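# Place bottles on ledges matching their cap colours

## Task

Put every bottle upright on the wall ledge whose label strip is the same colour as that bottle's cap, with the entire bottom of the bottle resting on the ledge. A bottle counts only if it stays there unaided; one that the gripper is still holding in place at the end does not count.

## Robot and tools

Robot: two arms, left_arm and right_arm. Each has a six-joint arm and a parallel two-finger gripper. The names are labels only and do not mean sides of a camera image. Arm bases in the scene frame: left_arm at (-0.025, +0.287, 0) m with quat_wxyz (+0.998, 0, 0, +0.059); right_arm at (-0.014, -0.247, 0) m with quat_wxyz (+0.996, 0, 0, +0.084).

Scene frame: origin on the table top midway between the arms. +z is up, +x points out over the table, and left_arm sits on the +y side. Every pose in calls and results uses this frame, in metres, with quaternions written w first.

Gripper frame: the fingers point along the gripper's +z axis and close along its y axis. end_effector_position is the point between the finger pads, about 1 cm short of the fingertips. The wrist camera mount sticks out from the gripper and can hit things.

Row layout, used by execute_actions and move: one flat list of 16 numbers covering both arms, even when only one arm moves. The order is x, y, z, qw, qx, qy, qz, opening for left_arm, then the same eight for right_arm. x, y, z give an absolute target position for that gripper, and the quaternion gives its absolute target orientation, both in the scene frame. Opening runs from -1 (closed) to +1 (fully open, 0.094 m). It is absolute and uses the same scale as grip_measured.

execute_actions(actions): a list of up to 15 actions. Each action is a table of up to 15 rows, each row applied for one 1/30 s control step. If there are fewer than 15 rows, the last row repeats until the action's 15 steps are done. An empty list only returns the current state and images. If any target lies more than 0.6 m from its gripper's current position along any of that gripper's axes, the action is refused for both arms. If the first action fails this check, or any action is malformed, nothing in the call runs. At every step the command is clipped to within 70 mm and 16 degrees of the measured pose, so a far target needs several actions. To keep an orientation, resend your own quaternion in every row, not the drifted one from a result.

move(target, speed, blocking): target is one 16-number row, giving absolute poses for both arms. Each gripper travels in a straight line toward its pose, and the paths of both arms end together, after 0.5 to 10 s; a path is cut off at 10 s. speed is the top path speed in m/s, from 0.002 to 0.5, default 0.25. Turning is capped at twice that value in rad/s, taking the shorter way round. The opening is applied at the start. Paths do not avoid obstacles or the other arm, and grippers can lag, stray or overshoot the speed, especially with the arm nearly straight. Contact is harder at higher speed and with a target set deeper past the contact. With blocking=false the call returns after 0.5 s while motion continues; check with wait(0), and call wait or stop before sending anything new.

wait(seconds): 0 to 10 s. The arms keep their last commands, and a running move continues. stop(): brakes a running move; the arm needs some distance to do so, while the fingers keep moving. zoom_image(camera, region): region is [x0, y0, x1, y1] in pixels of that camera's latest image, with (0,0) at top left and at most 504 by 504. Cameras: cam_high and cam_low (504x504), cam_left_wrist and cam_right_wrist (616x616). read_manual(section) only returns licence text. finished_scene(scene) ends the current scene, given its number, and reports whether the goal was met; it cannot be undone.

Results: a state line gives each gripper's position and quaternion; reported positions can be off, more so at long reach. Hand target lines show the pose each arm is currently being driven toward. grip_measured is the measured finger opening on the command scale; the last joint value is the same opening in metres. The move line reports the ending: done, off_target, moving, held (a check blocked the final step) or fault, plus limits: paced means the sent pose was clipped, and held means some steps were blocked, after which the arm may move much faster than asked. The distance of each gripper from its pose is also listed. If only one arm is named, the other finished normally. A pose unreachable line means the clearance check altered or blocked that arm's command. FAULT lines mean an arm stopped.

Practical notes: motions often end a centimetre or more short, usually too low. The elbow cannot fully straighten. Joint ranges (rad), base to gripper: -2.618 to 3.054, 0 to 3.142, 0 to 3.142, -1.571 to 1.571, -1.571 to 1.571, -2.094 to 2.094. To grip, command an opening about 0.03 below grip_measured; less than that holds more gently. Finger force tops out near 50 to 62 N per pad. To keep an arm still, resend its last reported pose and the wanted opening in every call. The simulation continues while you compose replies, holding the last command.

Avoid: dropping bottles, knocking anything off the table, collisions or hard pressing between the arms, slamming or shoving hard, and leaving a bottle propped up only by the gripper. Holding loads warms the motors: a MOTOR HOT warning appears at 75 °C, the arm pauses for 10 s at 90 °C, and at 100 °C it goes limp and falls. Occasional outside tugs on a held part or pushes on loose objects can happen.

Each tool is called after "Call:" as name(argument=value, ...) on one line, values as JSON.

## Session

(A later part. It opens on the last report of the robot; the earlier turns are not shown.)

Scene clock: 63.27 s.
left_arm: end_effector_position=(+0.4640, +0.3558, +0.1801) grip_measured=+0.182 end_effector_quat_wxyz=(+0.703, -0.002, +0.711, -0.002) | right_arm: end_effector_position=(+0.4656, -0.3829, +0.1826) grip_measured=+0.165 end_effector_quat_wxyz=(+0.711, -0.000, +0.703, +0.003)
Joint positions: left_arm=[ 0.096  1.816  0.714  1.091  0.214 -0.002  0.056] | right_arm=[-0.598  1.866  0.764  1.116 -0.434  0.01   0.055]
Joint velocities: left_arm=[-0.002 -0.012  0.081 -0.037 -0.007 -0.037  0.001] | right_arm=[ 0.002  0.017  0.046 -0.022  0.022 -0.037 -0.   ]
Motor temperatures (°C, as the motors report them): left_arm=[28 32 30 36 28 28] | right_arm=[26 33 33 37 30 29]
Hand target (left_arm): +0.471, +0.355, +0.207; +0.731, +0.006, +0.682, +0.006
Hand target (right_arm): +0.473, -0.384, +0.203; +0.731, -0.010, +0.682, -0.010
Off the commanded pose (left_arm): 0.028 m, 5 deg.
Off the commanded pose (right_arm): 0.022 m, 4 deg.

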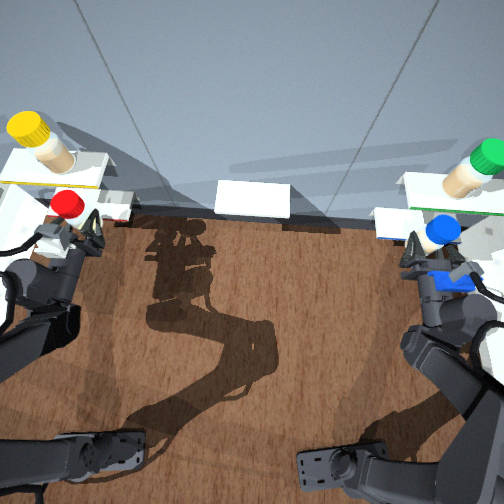

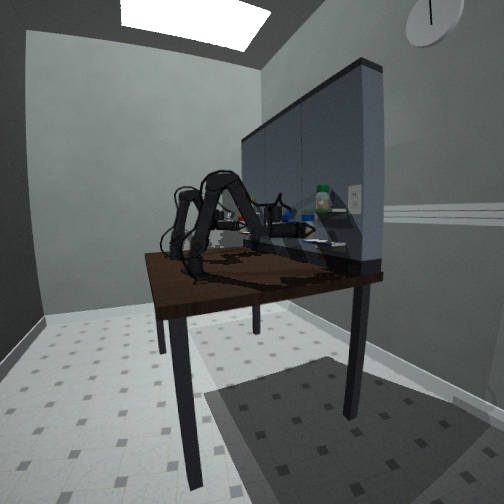

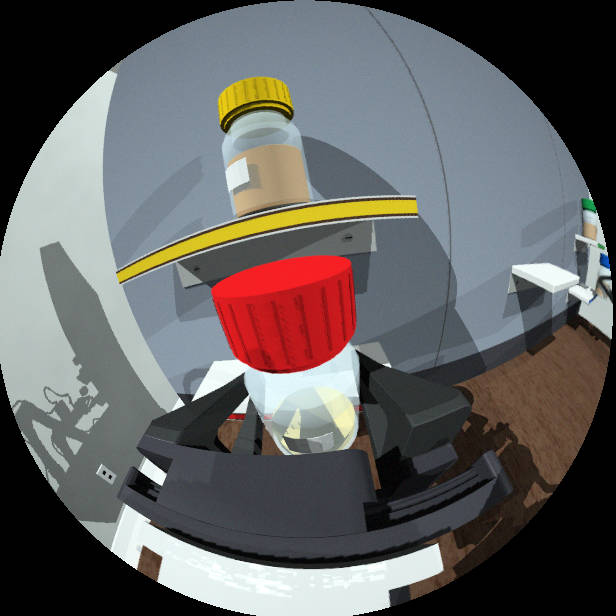

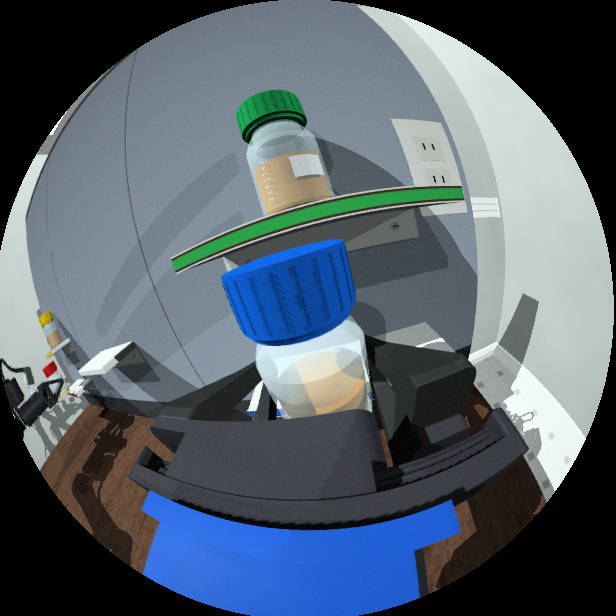

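Call:
execute_actions(actions=[[[0.475,0.355,0.208,0.731,0.006,0.682,0.006,0.13,0.476,-0.385,0.204,0.731,-0.01,0.682,-0.01,0.13],[0.478,0.355,0.209,0.731,0.006,0.682,0.006,0.13,0.479,-0.385,0.204,0.731,-0.01,0.682,-0.01,0.13],[0.481,0.355,0.21,0.731,0.006,0.682,0.006,0.13,0.482,-0.385,0.204,0.731,-0.01,0.682,-0.01,0.13],[0.484,0.355,0.21,0.731,0.006,0.682,0.006,0.13,0.485,-0.385,0.204,0.731,-0.01,0.682,-0.01,0.13],[0.487,0.355,0.21,0.731,0.006,0.682,0.006,0.13,0.488,-0.385,0.204,0.731,-0.01,0.682,-0.01,0.13],[0.49,0.355,0.21,0.731,0.006,0.682,0.006,0.13,0.491,-0.385,0.204,0.731,-0.01,0.682,-0.01,0.13],[0.493,0.355,0.21,0.731,0.006,0.682,0.006,0.13,0.494,-0.385,0.204,0.731,-0.01,0.682,-0.01,0.13],[0.496,0.355,0.21,0.731,0.006,0.682,0.006,0.13,0.497,-0.385,0.204,0.731,-0.01,0.682,-0.01,0.13],[0.499,0.355,0.21,0.731,0.006,0.682,0.006,0.13,0.5,-0.385,0.204,0.731,-0.01,0.682,-0.01,0.13],[0.502,0.355,0.21,0.731,0.006,0.682,0.006,0.13,0.503,-0.385,0.204,0.731,-0.01,0.682,-0.01,0.13],[0.505,0.355,0.21,0.731,0.006,0.682,0.006,0.13,0.506,-0.385,0.204,0.731,-0.01,0.682,-0.01,0.13],[0.508,0.355,0.21,0.731,0.006,0.682,0.006,0.13,0.509,-0.385,0.204,0.731,-0.01,0.682,-0.01,0.13],[0.511,0.355,0.21,0.731,0.006,0.682,0.006,0.13,0.512,-0.385,0.204,0.731,-0.01,0.682,-0.01,0.13],[0.514,0.355,0.21,0.731,0.006,0.682,0.006,0.13,0.515,-0.385,0.204,0.731,-0.01,0.682,-0.01,0.13],[0.517,0.355,0.21,0.731,0.006,0.682,0.006,0.13,0.518,-0.385,0.204,0.731,-0.01,0.682,-0.01,0.13]],[[0.52,0.355,0.21,0.731,0.006,0.682,0.006,0.13,0.521,-0.385,0.204,0.731,-0.01,0.682,-0.01,0.13],[0.523,0.355,0.21,0.731,0.006,0.682,0.006,0.13,0.524,-0.385,0.204,0.731,-0.01,0.682,-0.01,0.13],[0.526,0.355,0.21,0.731,0.006,0.682,0.006,0.13,0.527,-0.385,0.204,0.731,-0.01,0.682,-0.01,0.13],[0.529,0.355,0.21,0.731,0.006,0.682,0.006,0.13,0.53,-0.385,0.204,0.731,-0.01,0.682,-0.01,0.13],[0.532,0.355,0.21,0.731,0.006,0.682,0.006,0.13,0.533,-0.385,0.204,0.731,-0.01,0.682,-0.01,0.13],[0.535,0.355,0.21,0.731,0.006,0.682,0.006,0.13,0.536,-0.385,0.204,0.731,-0.01,0.682,-0.01,0.13],[0.537,0.355,0.21,0.731,0.006,0.682,0.006,0.13,0.539,-0.385,0.204,0.731,-0.01,0.682,-0.01,0.13],[0.538,0.355,0.21,0.731,0.006,0.682,0.006,0.13,0.542,-0.385,0.204,0.731,-0.01,0.682,-0.01,0.13]]])

Scene clock: 64.87 s.
left_arm: end_effector_position=(+0.5305, +0.3568, +0.1841) grip_measured=+0.182 end_effector_quat_wxyz=(+0.706, -0.001, +0.708, -0.000) | right_arm: end_effector_position=(+0.5344, -0.3839, +0.1845) grip_measured=+0.165 end_effector_quat_wxyz=(+0.714, -0.002, +0.700, +0.002)
Joint positions: left_arm=[ 0.062  2.003  1.004  0.997  0.179 -0.001  0.056] | right_arm=[-0.528  2.05   1.053  1.018 -0.364  0.007  0.055]
Joint velocities: left_arm=[-0.007  0.012 -0.017 -0.051  0.007 -0.022 -0.001] | right_arm=[-0.002  0.002  0.012 -0.022  0.125  0.051  0.   ]
Motor temperatures (°C, as the motors report them): left_arm=[28 32 30 36 28 28] | right_arm=[26 33 34 38 30 29]
Hand target (left_arm): +0.537, +0.355, +0.210; +0.731, +0.006, +0.682, +0.006
Hand target (right_arm): +0.541, -0.384, +0.204; +0.731, -0.010, +0.682, -0.010
Off the commanded pose (left_arm): 0.027 m, 4 deg.
Off the commanded pose (right_arm): 0.021 m, 3 deg.

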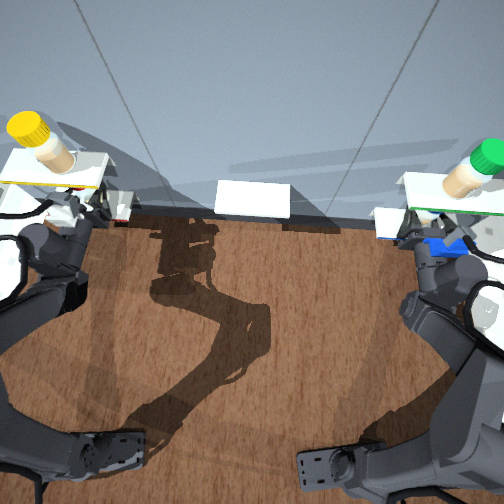

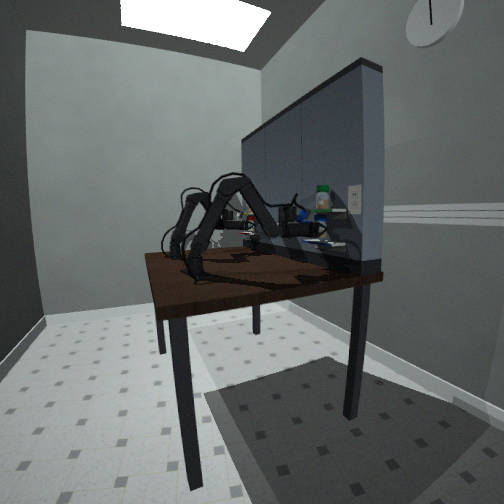

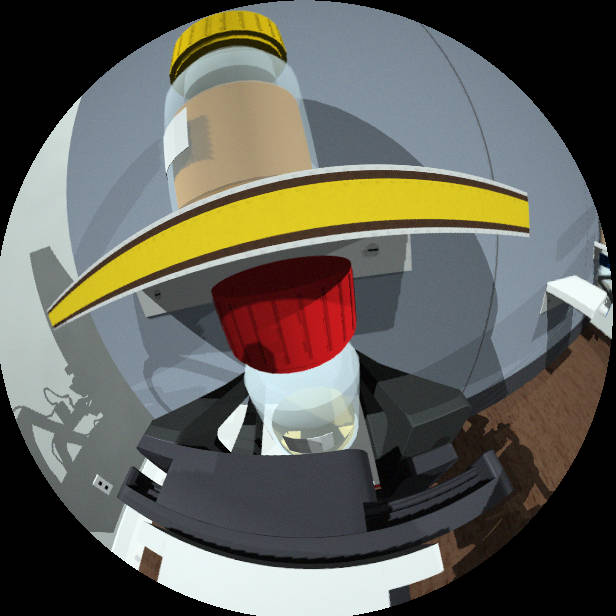

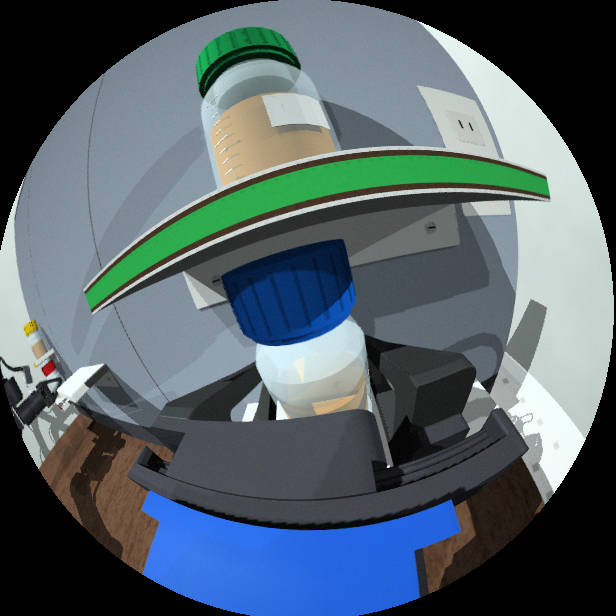

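Call:
execute_actions(actions=[])

Scene clock: 65.47 s.
left_arm: end_effector_position=(+0.5305, +0.3570, +0.1833) grip_measured=+0.182 end_effector_quat_wxyz=(+0.705, -0.001, +0.709, -0.000) | right_arm: end_effector_position=(+0.5344, -0.3844, +0.1834) grip_measured=+0.165 end_effector_quat_wxyz=(+0.712, -0.000, +0.702, +0.001)
Joint positions: left_arm=[ 0.062  2.003  1.004  0.994  0.178 -0.001  0.056] | right_arm=[-0.528  2.05   1.053  1.014 -0.361  0.006  0.055]
Joint velocities: left_arm=[ 0.012 -0.002 -0.007 -0.037  0.037 -0.051 -0.   ] | right_arm=[ 0.007 -0.012 -0.002  0.051  0.051 -0.037  0.   ]
Motor temperatures (°C, as the motors report them): left_arm=[28 32 30 36 28 28] | right_arm=[26 33 34 38 30 29]
Hand target (left_arm): +0.537, +0.355, +0.210; +0.731, +0.006, +0.682, +0.006
Hand target (right_arm): +0.541, -0.384, +0.204; +0.731, -0.010, +0.682, -0.010
Off the commanded pose (left_arm): 0.028 m, 4 deg.
Off the commanded pose (right_arm): 0.022 m, 4 deg.

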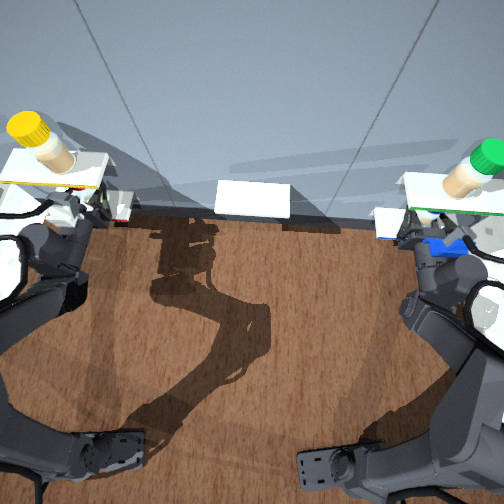

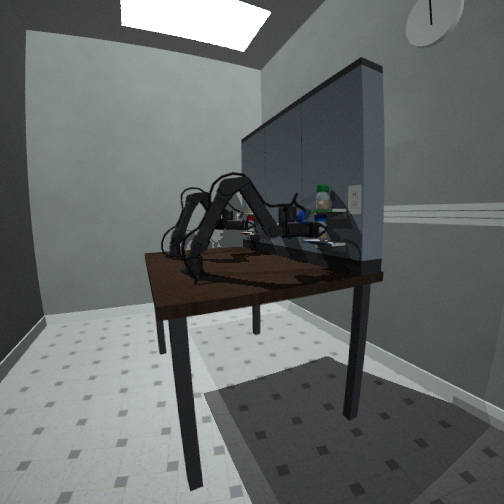

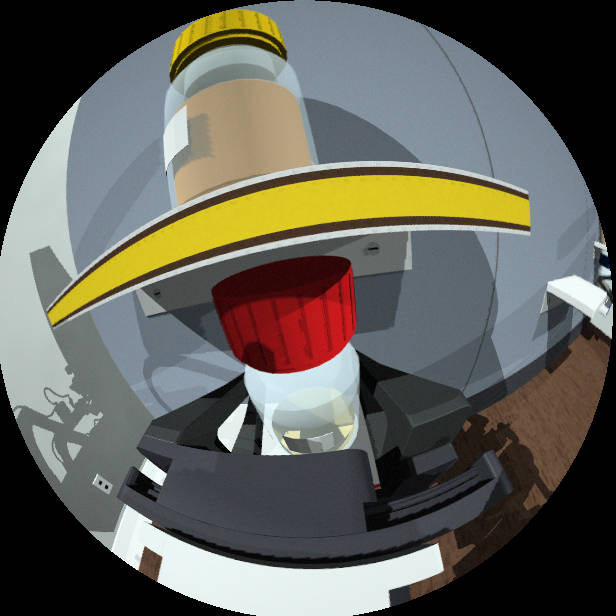

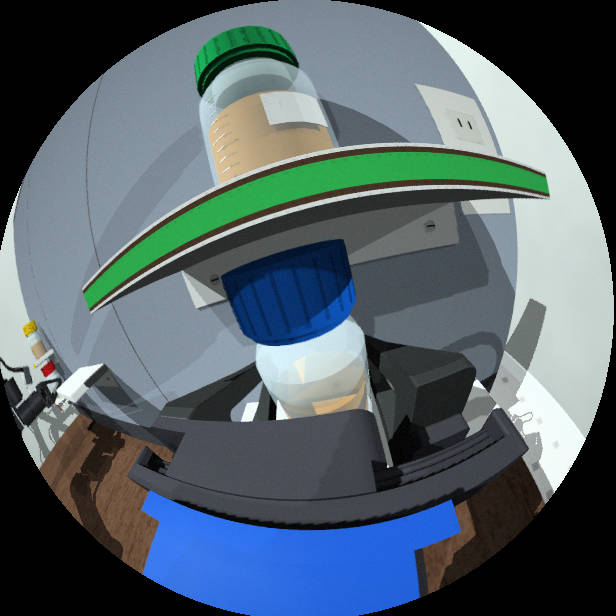

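Call:
execute_actions(actions=[[[0.538,0.355,0.208,0.73,0.006,0.683,0.006,0.13,0.542,-0.385,0.202,0.73,-0.01,0.683,-0.01,0.13],[0.538,0.355,0.2065,0.729,0.006,0.684,0.006,0.13,0.542,-0.385,0.2005,0.729,-0.01,0.684,-0.01,0.13],[0.538,0.355,0.205,0.728,0.005,0.685,0.005,0.13,0.542,-0.385,0.199,0.728,-0.009,0.685,-0.009,0.13],[0.538,0.355,0.2035,0.727,0.005,0.686,0.005,0.13,0.542,-0.385,0.1975,0.727,-0.009,0.686,-0.009,0.13],[0.538,0.355,0.202,0.726,0.005,0.687,0.005,0.13,0.542,-0.385,0.196,0.726,-0.008,0.687,-0.008,0.13],[0.538,0.355,0.2005,0.725,0.004,0.688,0.004,0.13,0.542,-0.385,0.1945,0.725,-0.008,0.688,-0.008,0.13],[0.538,0.355,0.199,0.724,0.004,0.689,0.004,0.13,0.542,-0.385,0.193,0.724,-0.007,0.689,-0.007,0.13],[0.538,0.355,0.1975,0.723,0.004,0.69,0.004,0.13,0.542,-0.385,0.1915,0.723,-0.007,0.69,-0.007,0.13],[0.538,0.355,0.196,0.722,0.003,0.691,0.003,0.13,0.542,-0.385,0.19,0.722,-0.006,0.691,-0.006,0.13],[0.538,0.355,0.1945,0.721,0.003,0.692,0.003,0.13,0.542,-0.385,0.1885,0.721,-0.006,0.692,-0.006,0.13],[0.538,0.355,0.193,0.72,0.003,0.693,0.003,0.13,0.542,-0.385,0.187,0.72,-0.005,0.693,-0.005,0.13],[0.538,0.355,0.1915,0.719,0.003,0.694,0.003,0.13,0.542,-0.385,0.1855,0.719,-0.005,0.694,-0.005,0.13],[0.538,0.355,0.19,0.718,0.002,0.695,0.002,0.13,0.542,-0.385,0.184,0.718,-0.004,0.695,-0.004,0.13],[0.538,0.355,0.1885,0.717,0.002,0.696,0.002,0.13,0.542,-0.385,0.1825,0.717,-0.004,0.696,-0.004,0.13],[0.538,0.355,0.187,0.716,0.002,0.697,0.002,0.13,0.542,-0.385,0.181,0.716,-0.003,0.697,-0.003,0.13]],[[0.538,0.355,0.185,0.715,0.002,0.698,0.002,0.13,0.542,-0.385,0.179,0.715,-0.003,0.698,-0.003,0.13],[0.538,0.355,0.183,0.714,0.002,0.699,0.002,0.13,0.542,-0.385,0.177,0.714,-0.003,0.699,-0.003,0.13],[0.538,0.355,0.181,0.713,0.001,0.701,0.001,0.13,0.542,-0.385,0.175,0.713,-0.002,0.701,-0.002,0.13],[0.538,0.355,0.179,0.712,0.001,0.702,0.001,0.13,0.542,-0.385,0.173,0.712,-0.002,0.702,-0.002,0.13],[0.538,0.355,0.177,0.71,0,0.704,0,0.13,0.542,-0.385,0.171,0.71,-0.001,0.704,-0.001,0.13],[0.538,0.355,0.175,0.709,0,0.705,0,0.13,0.542,-0.385,0.169,0.709,0,0.705,0,0.13]]])

Scene clock: 67.10 s.
left_arm: end_effector_position=(+0.5327, +0.3575, +0.1719) grip_measured=+0.182 end_effector_quat_wxyz=(+0.704, -0.001, +0.710, -0.000) | right_arm: end_effector_position=(+0.5362, -0.3852, +0.1705) grip_measured=+0.165 end_effector_quat_wxyz=(+0.709, +0.001, +0.705, +0.002)
Joint positions: left_arm=[ 0.062  2.04   1.004  1.029  0.178 -0.001  0.056] | right_arm=[-0.528  2.084  1.053  1.037 -0.361  0.006  0.055]
Joint velocities: left_arm=[-0.017 -0.007  0.007 -0.007  0.051 -0.022 -0.   ] | right_arm=[ 0.007  0.027 -0.007 -0.066  0.051 -0.081 -0.   ]
Motor temperatures (°C, as the motors report them): left_arm=[28 32 30 36 28 28] | right_arm=[26 33 34 38 30 29]
Hand target (left_arm): +0.538, +0.355, +0.175; +0.709, -0.000, +0.705, +0.000
Hand target (right_arm): +0.542, -0.385, +0.169; +0.709, -0.000, +0.705, -0.000
Off the commanded pose (left_arm): 0.007 m, 1 deg.
Off the commanded pose (right_arm): 0.006 m, 0 deg.

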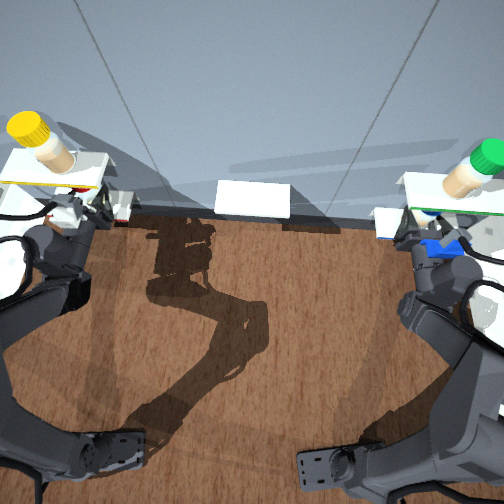

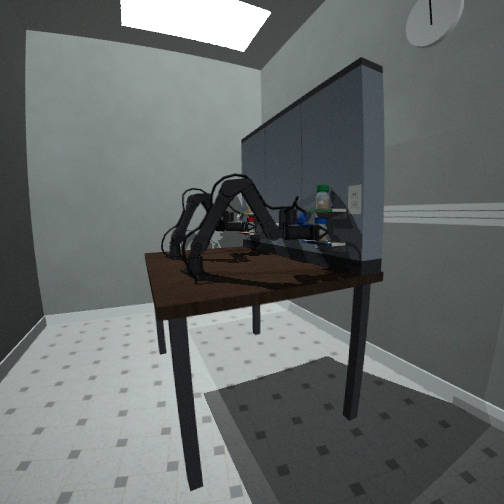

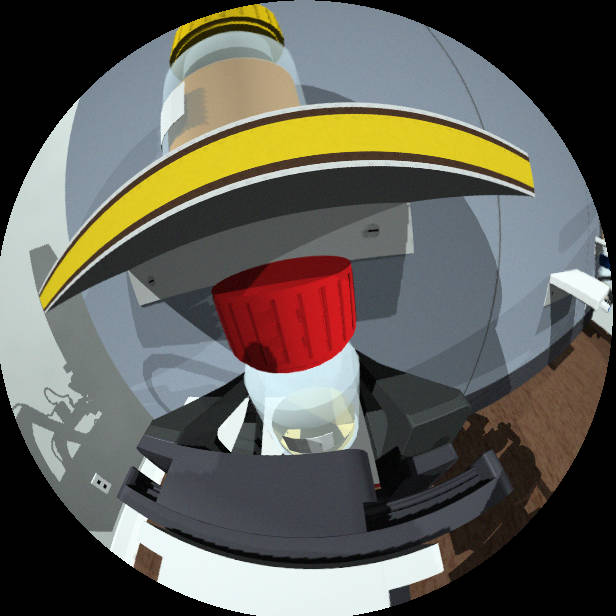

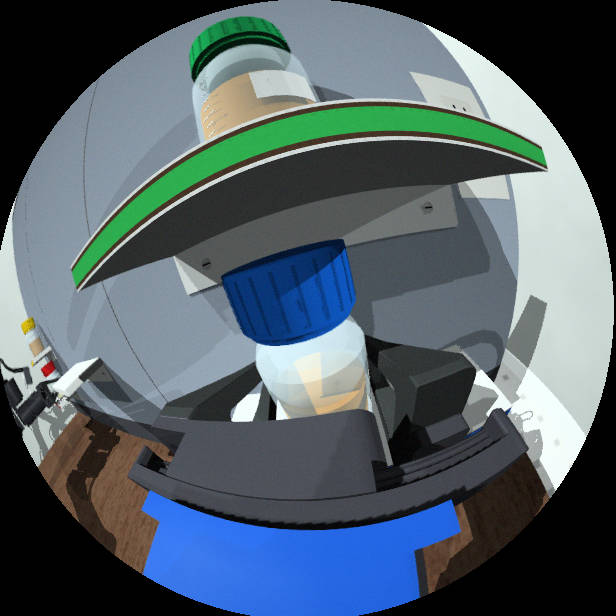

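Both in contact. Open and retreat.

Call:
execute_actions(actions=[[[0.536,0.357,0.175,0.709,0,0.705,0,1,0.540,-0.385,0.171,0.709,0,0.705,0,1]]])

Call:
move(target=[0.44,0.357,0.18,0.707,0,0.707,0,1,0.445,-0.385,0.176,0.707,0,0.707,0,1], speed=0.15)

Scene clock: 67.83 s.
left_arm: end_effector_position=(+0.5327, +0.3575, +0.1720) grip_measured=+1.000 end_effector_quat_wxyz=(+0.705, -0.001, +0.710, +0.000) | right_arm: end_effector_position=(+0.5363, -0.3852, +0.1704) grip_measured=+1.000 end_effector_quat_wxyz=(+0.709, +0.001, +0.705, +0.002)
Joint positions: left_arm=[ 0.062  2.04   1.004  1.029  0.178 -0.001  0.094] | right_arm=[-0.528  2.085  1.053  1.037 -0.361  0.006  0.094]
Joint velocities: left_arm=[-0.002  0.007  0.007  0.007  0.066 -0.007  0.   ] | right_arm=[-0.002  0.007  0.012 -0.022 -0.022  0.037  0.   ]
Motor temperatures (°C, as the motors report them): left_arm=[28 32 30 36 28 28] | right_arm=[26 33 34 38 30 29]
Hand target (left_arm): +0.536, +0.357, +0.175; +0.709, +0.000, +0.705, +0.000
Hand target (right_arm): +0.540, -0.385, +0.171; +0.709, +0.000, +0.705, +0.000
Off the commanded pose (left_arm): 0.004 m, 1 deg.
Off the commanded pose (right_arm): 0.004 m, 0 deg.

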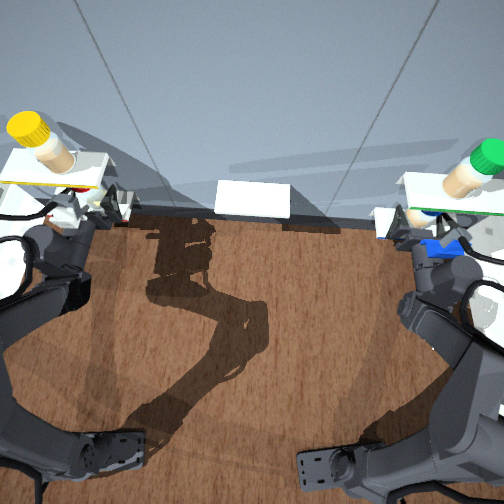

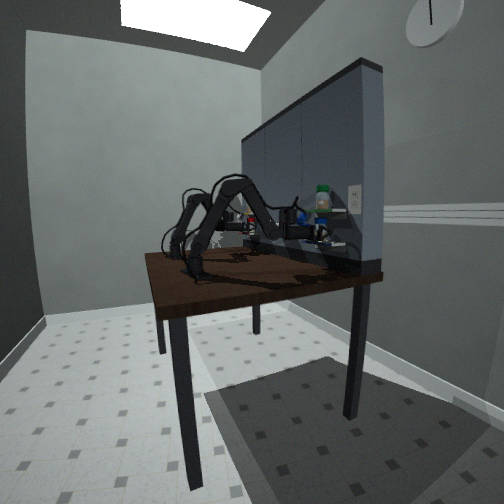

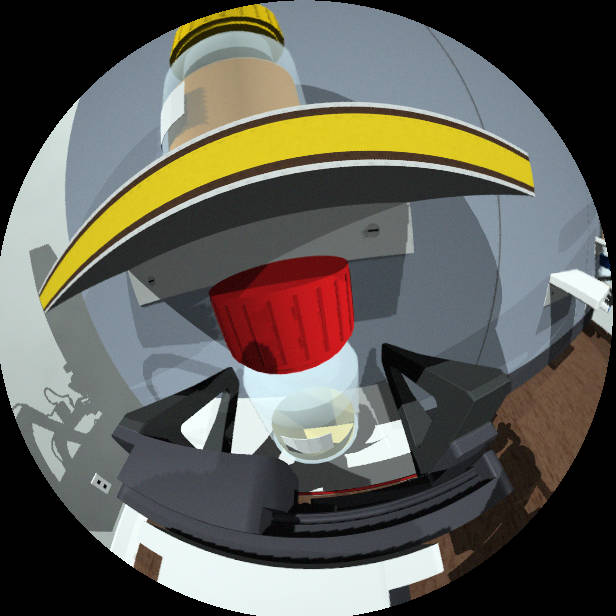

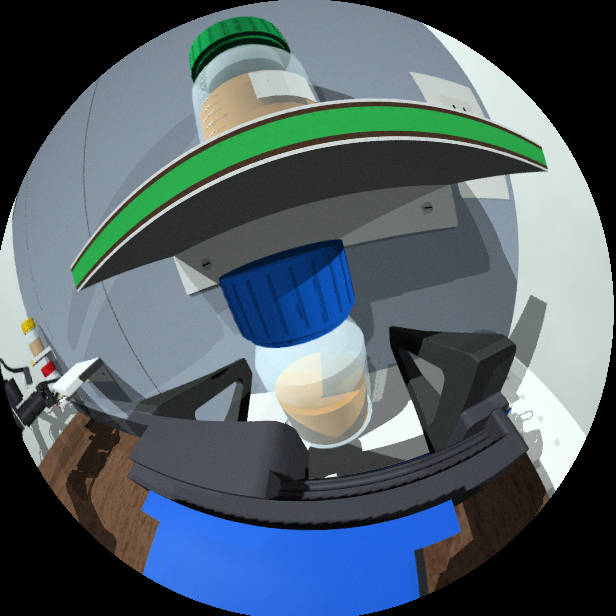

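Scene clock: 68.90 s.
left_arm: end_effector_position=(+0.4451, +0.3561, +0.1713) grip_measured=+1.000 end_effector_quat_wxyz=(+0.699, -0.002, +0.715, -0.002) | right_arm: end_effector_position=(+0.4512, -0.3877, +0.1796) grip_measured=+1.000 end_effector_quat_wxyz=(+0.711, +0.002, +0.703, -0.001)
Joint positions: left_arm=[ 0.11   1.784  0.63   1.129  0.228 -0.001  0.094] | right_arm=[-0.626  1.842  0.711  1.144 -0.453  0.006  0.094]
Joint velocities: left_arm=[ 0.002  0.002 -0.012  0.007 -0.007  0.022  0.   ] | right_arm=[-0.002 -0.002 -0.002  0.051 -0.007 -0.022  0.   ]
Motor temperatures (°C, as the motors report them): left_arm=[28 32 30 36 28 28] | right_arm=[26 33 34 38 30 29]
Hand target (left_arm): +0.440, +0.357, +0.180; +0.707, -0.000, +0.707, +0.000
Hand target (right_arm): +0.445, -0.387, +0.176; +0.707, +0.000, +0.707, +0.000
Off the commanded pose (left_arm): 0.010 m, 1 deg.
Off the commanded pose (right_arm): 0.008 m, 1 deg.
move: done

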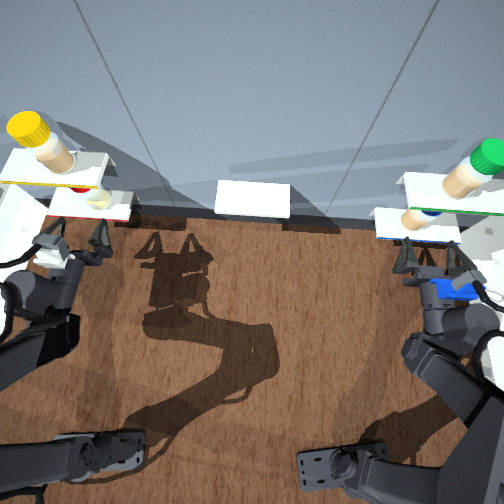

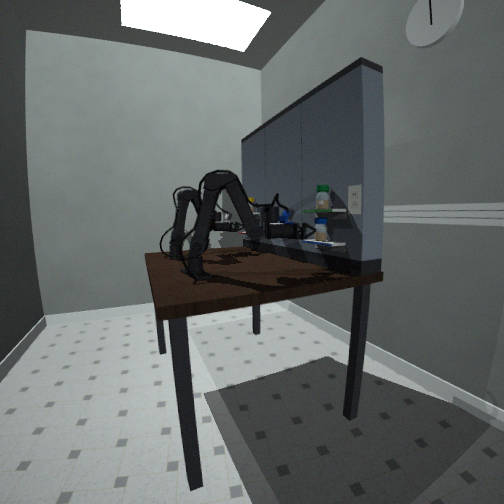

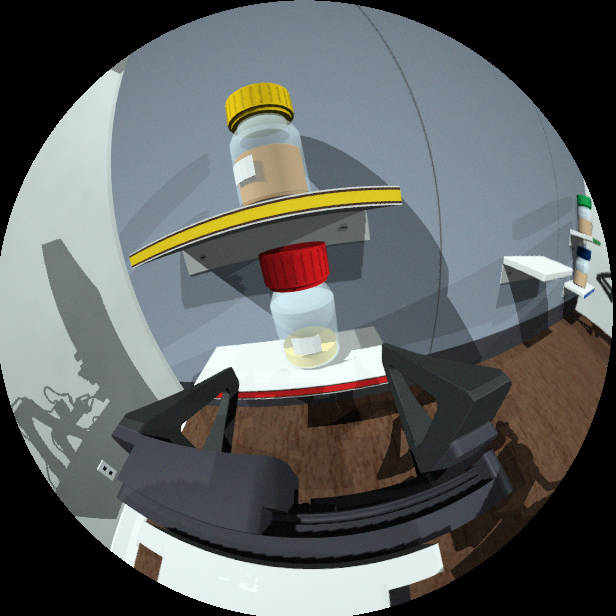

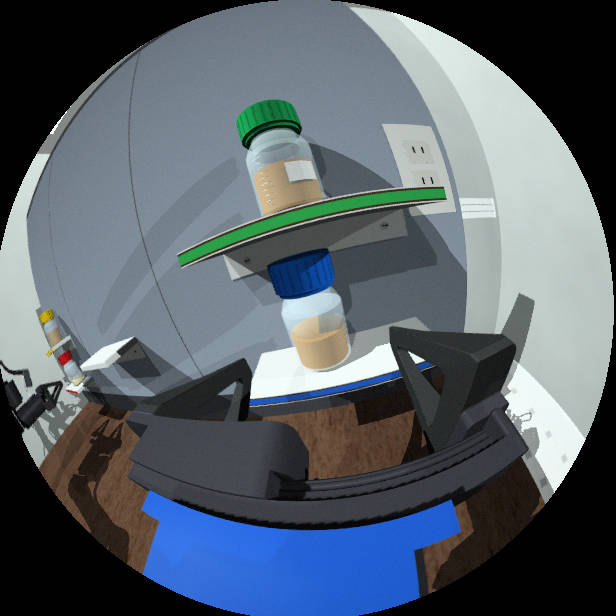

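All four placed.

Call:
finished_scene(scene=1)

The scene is finished: the task was done.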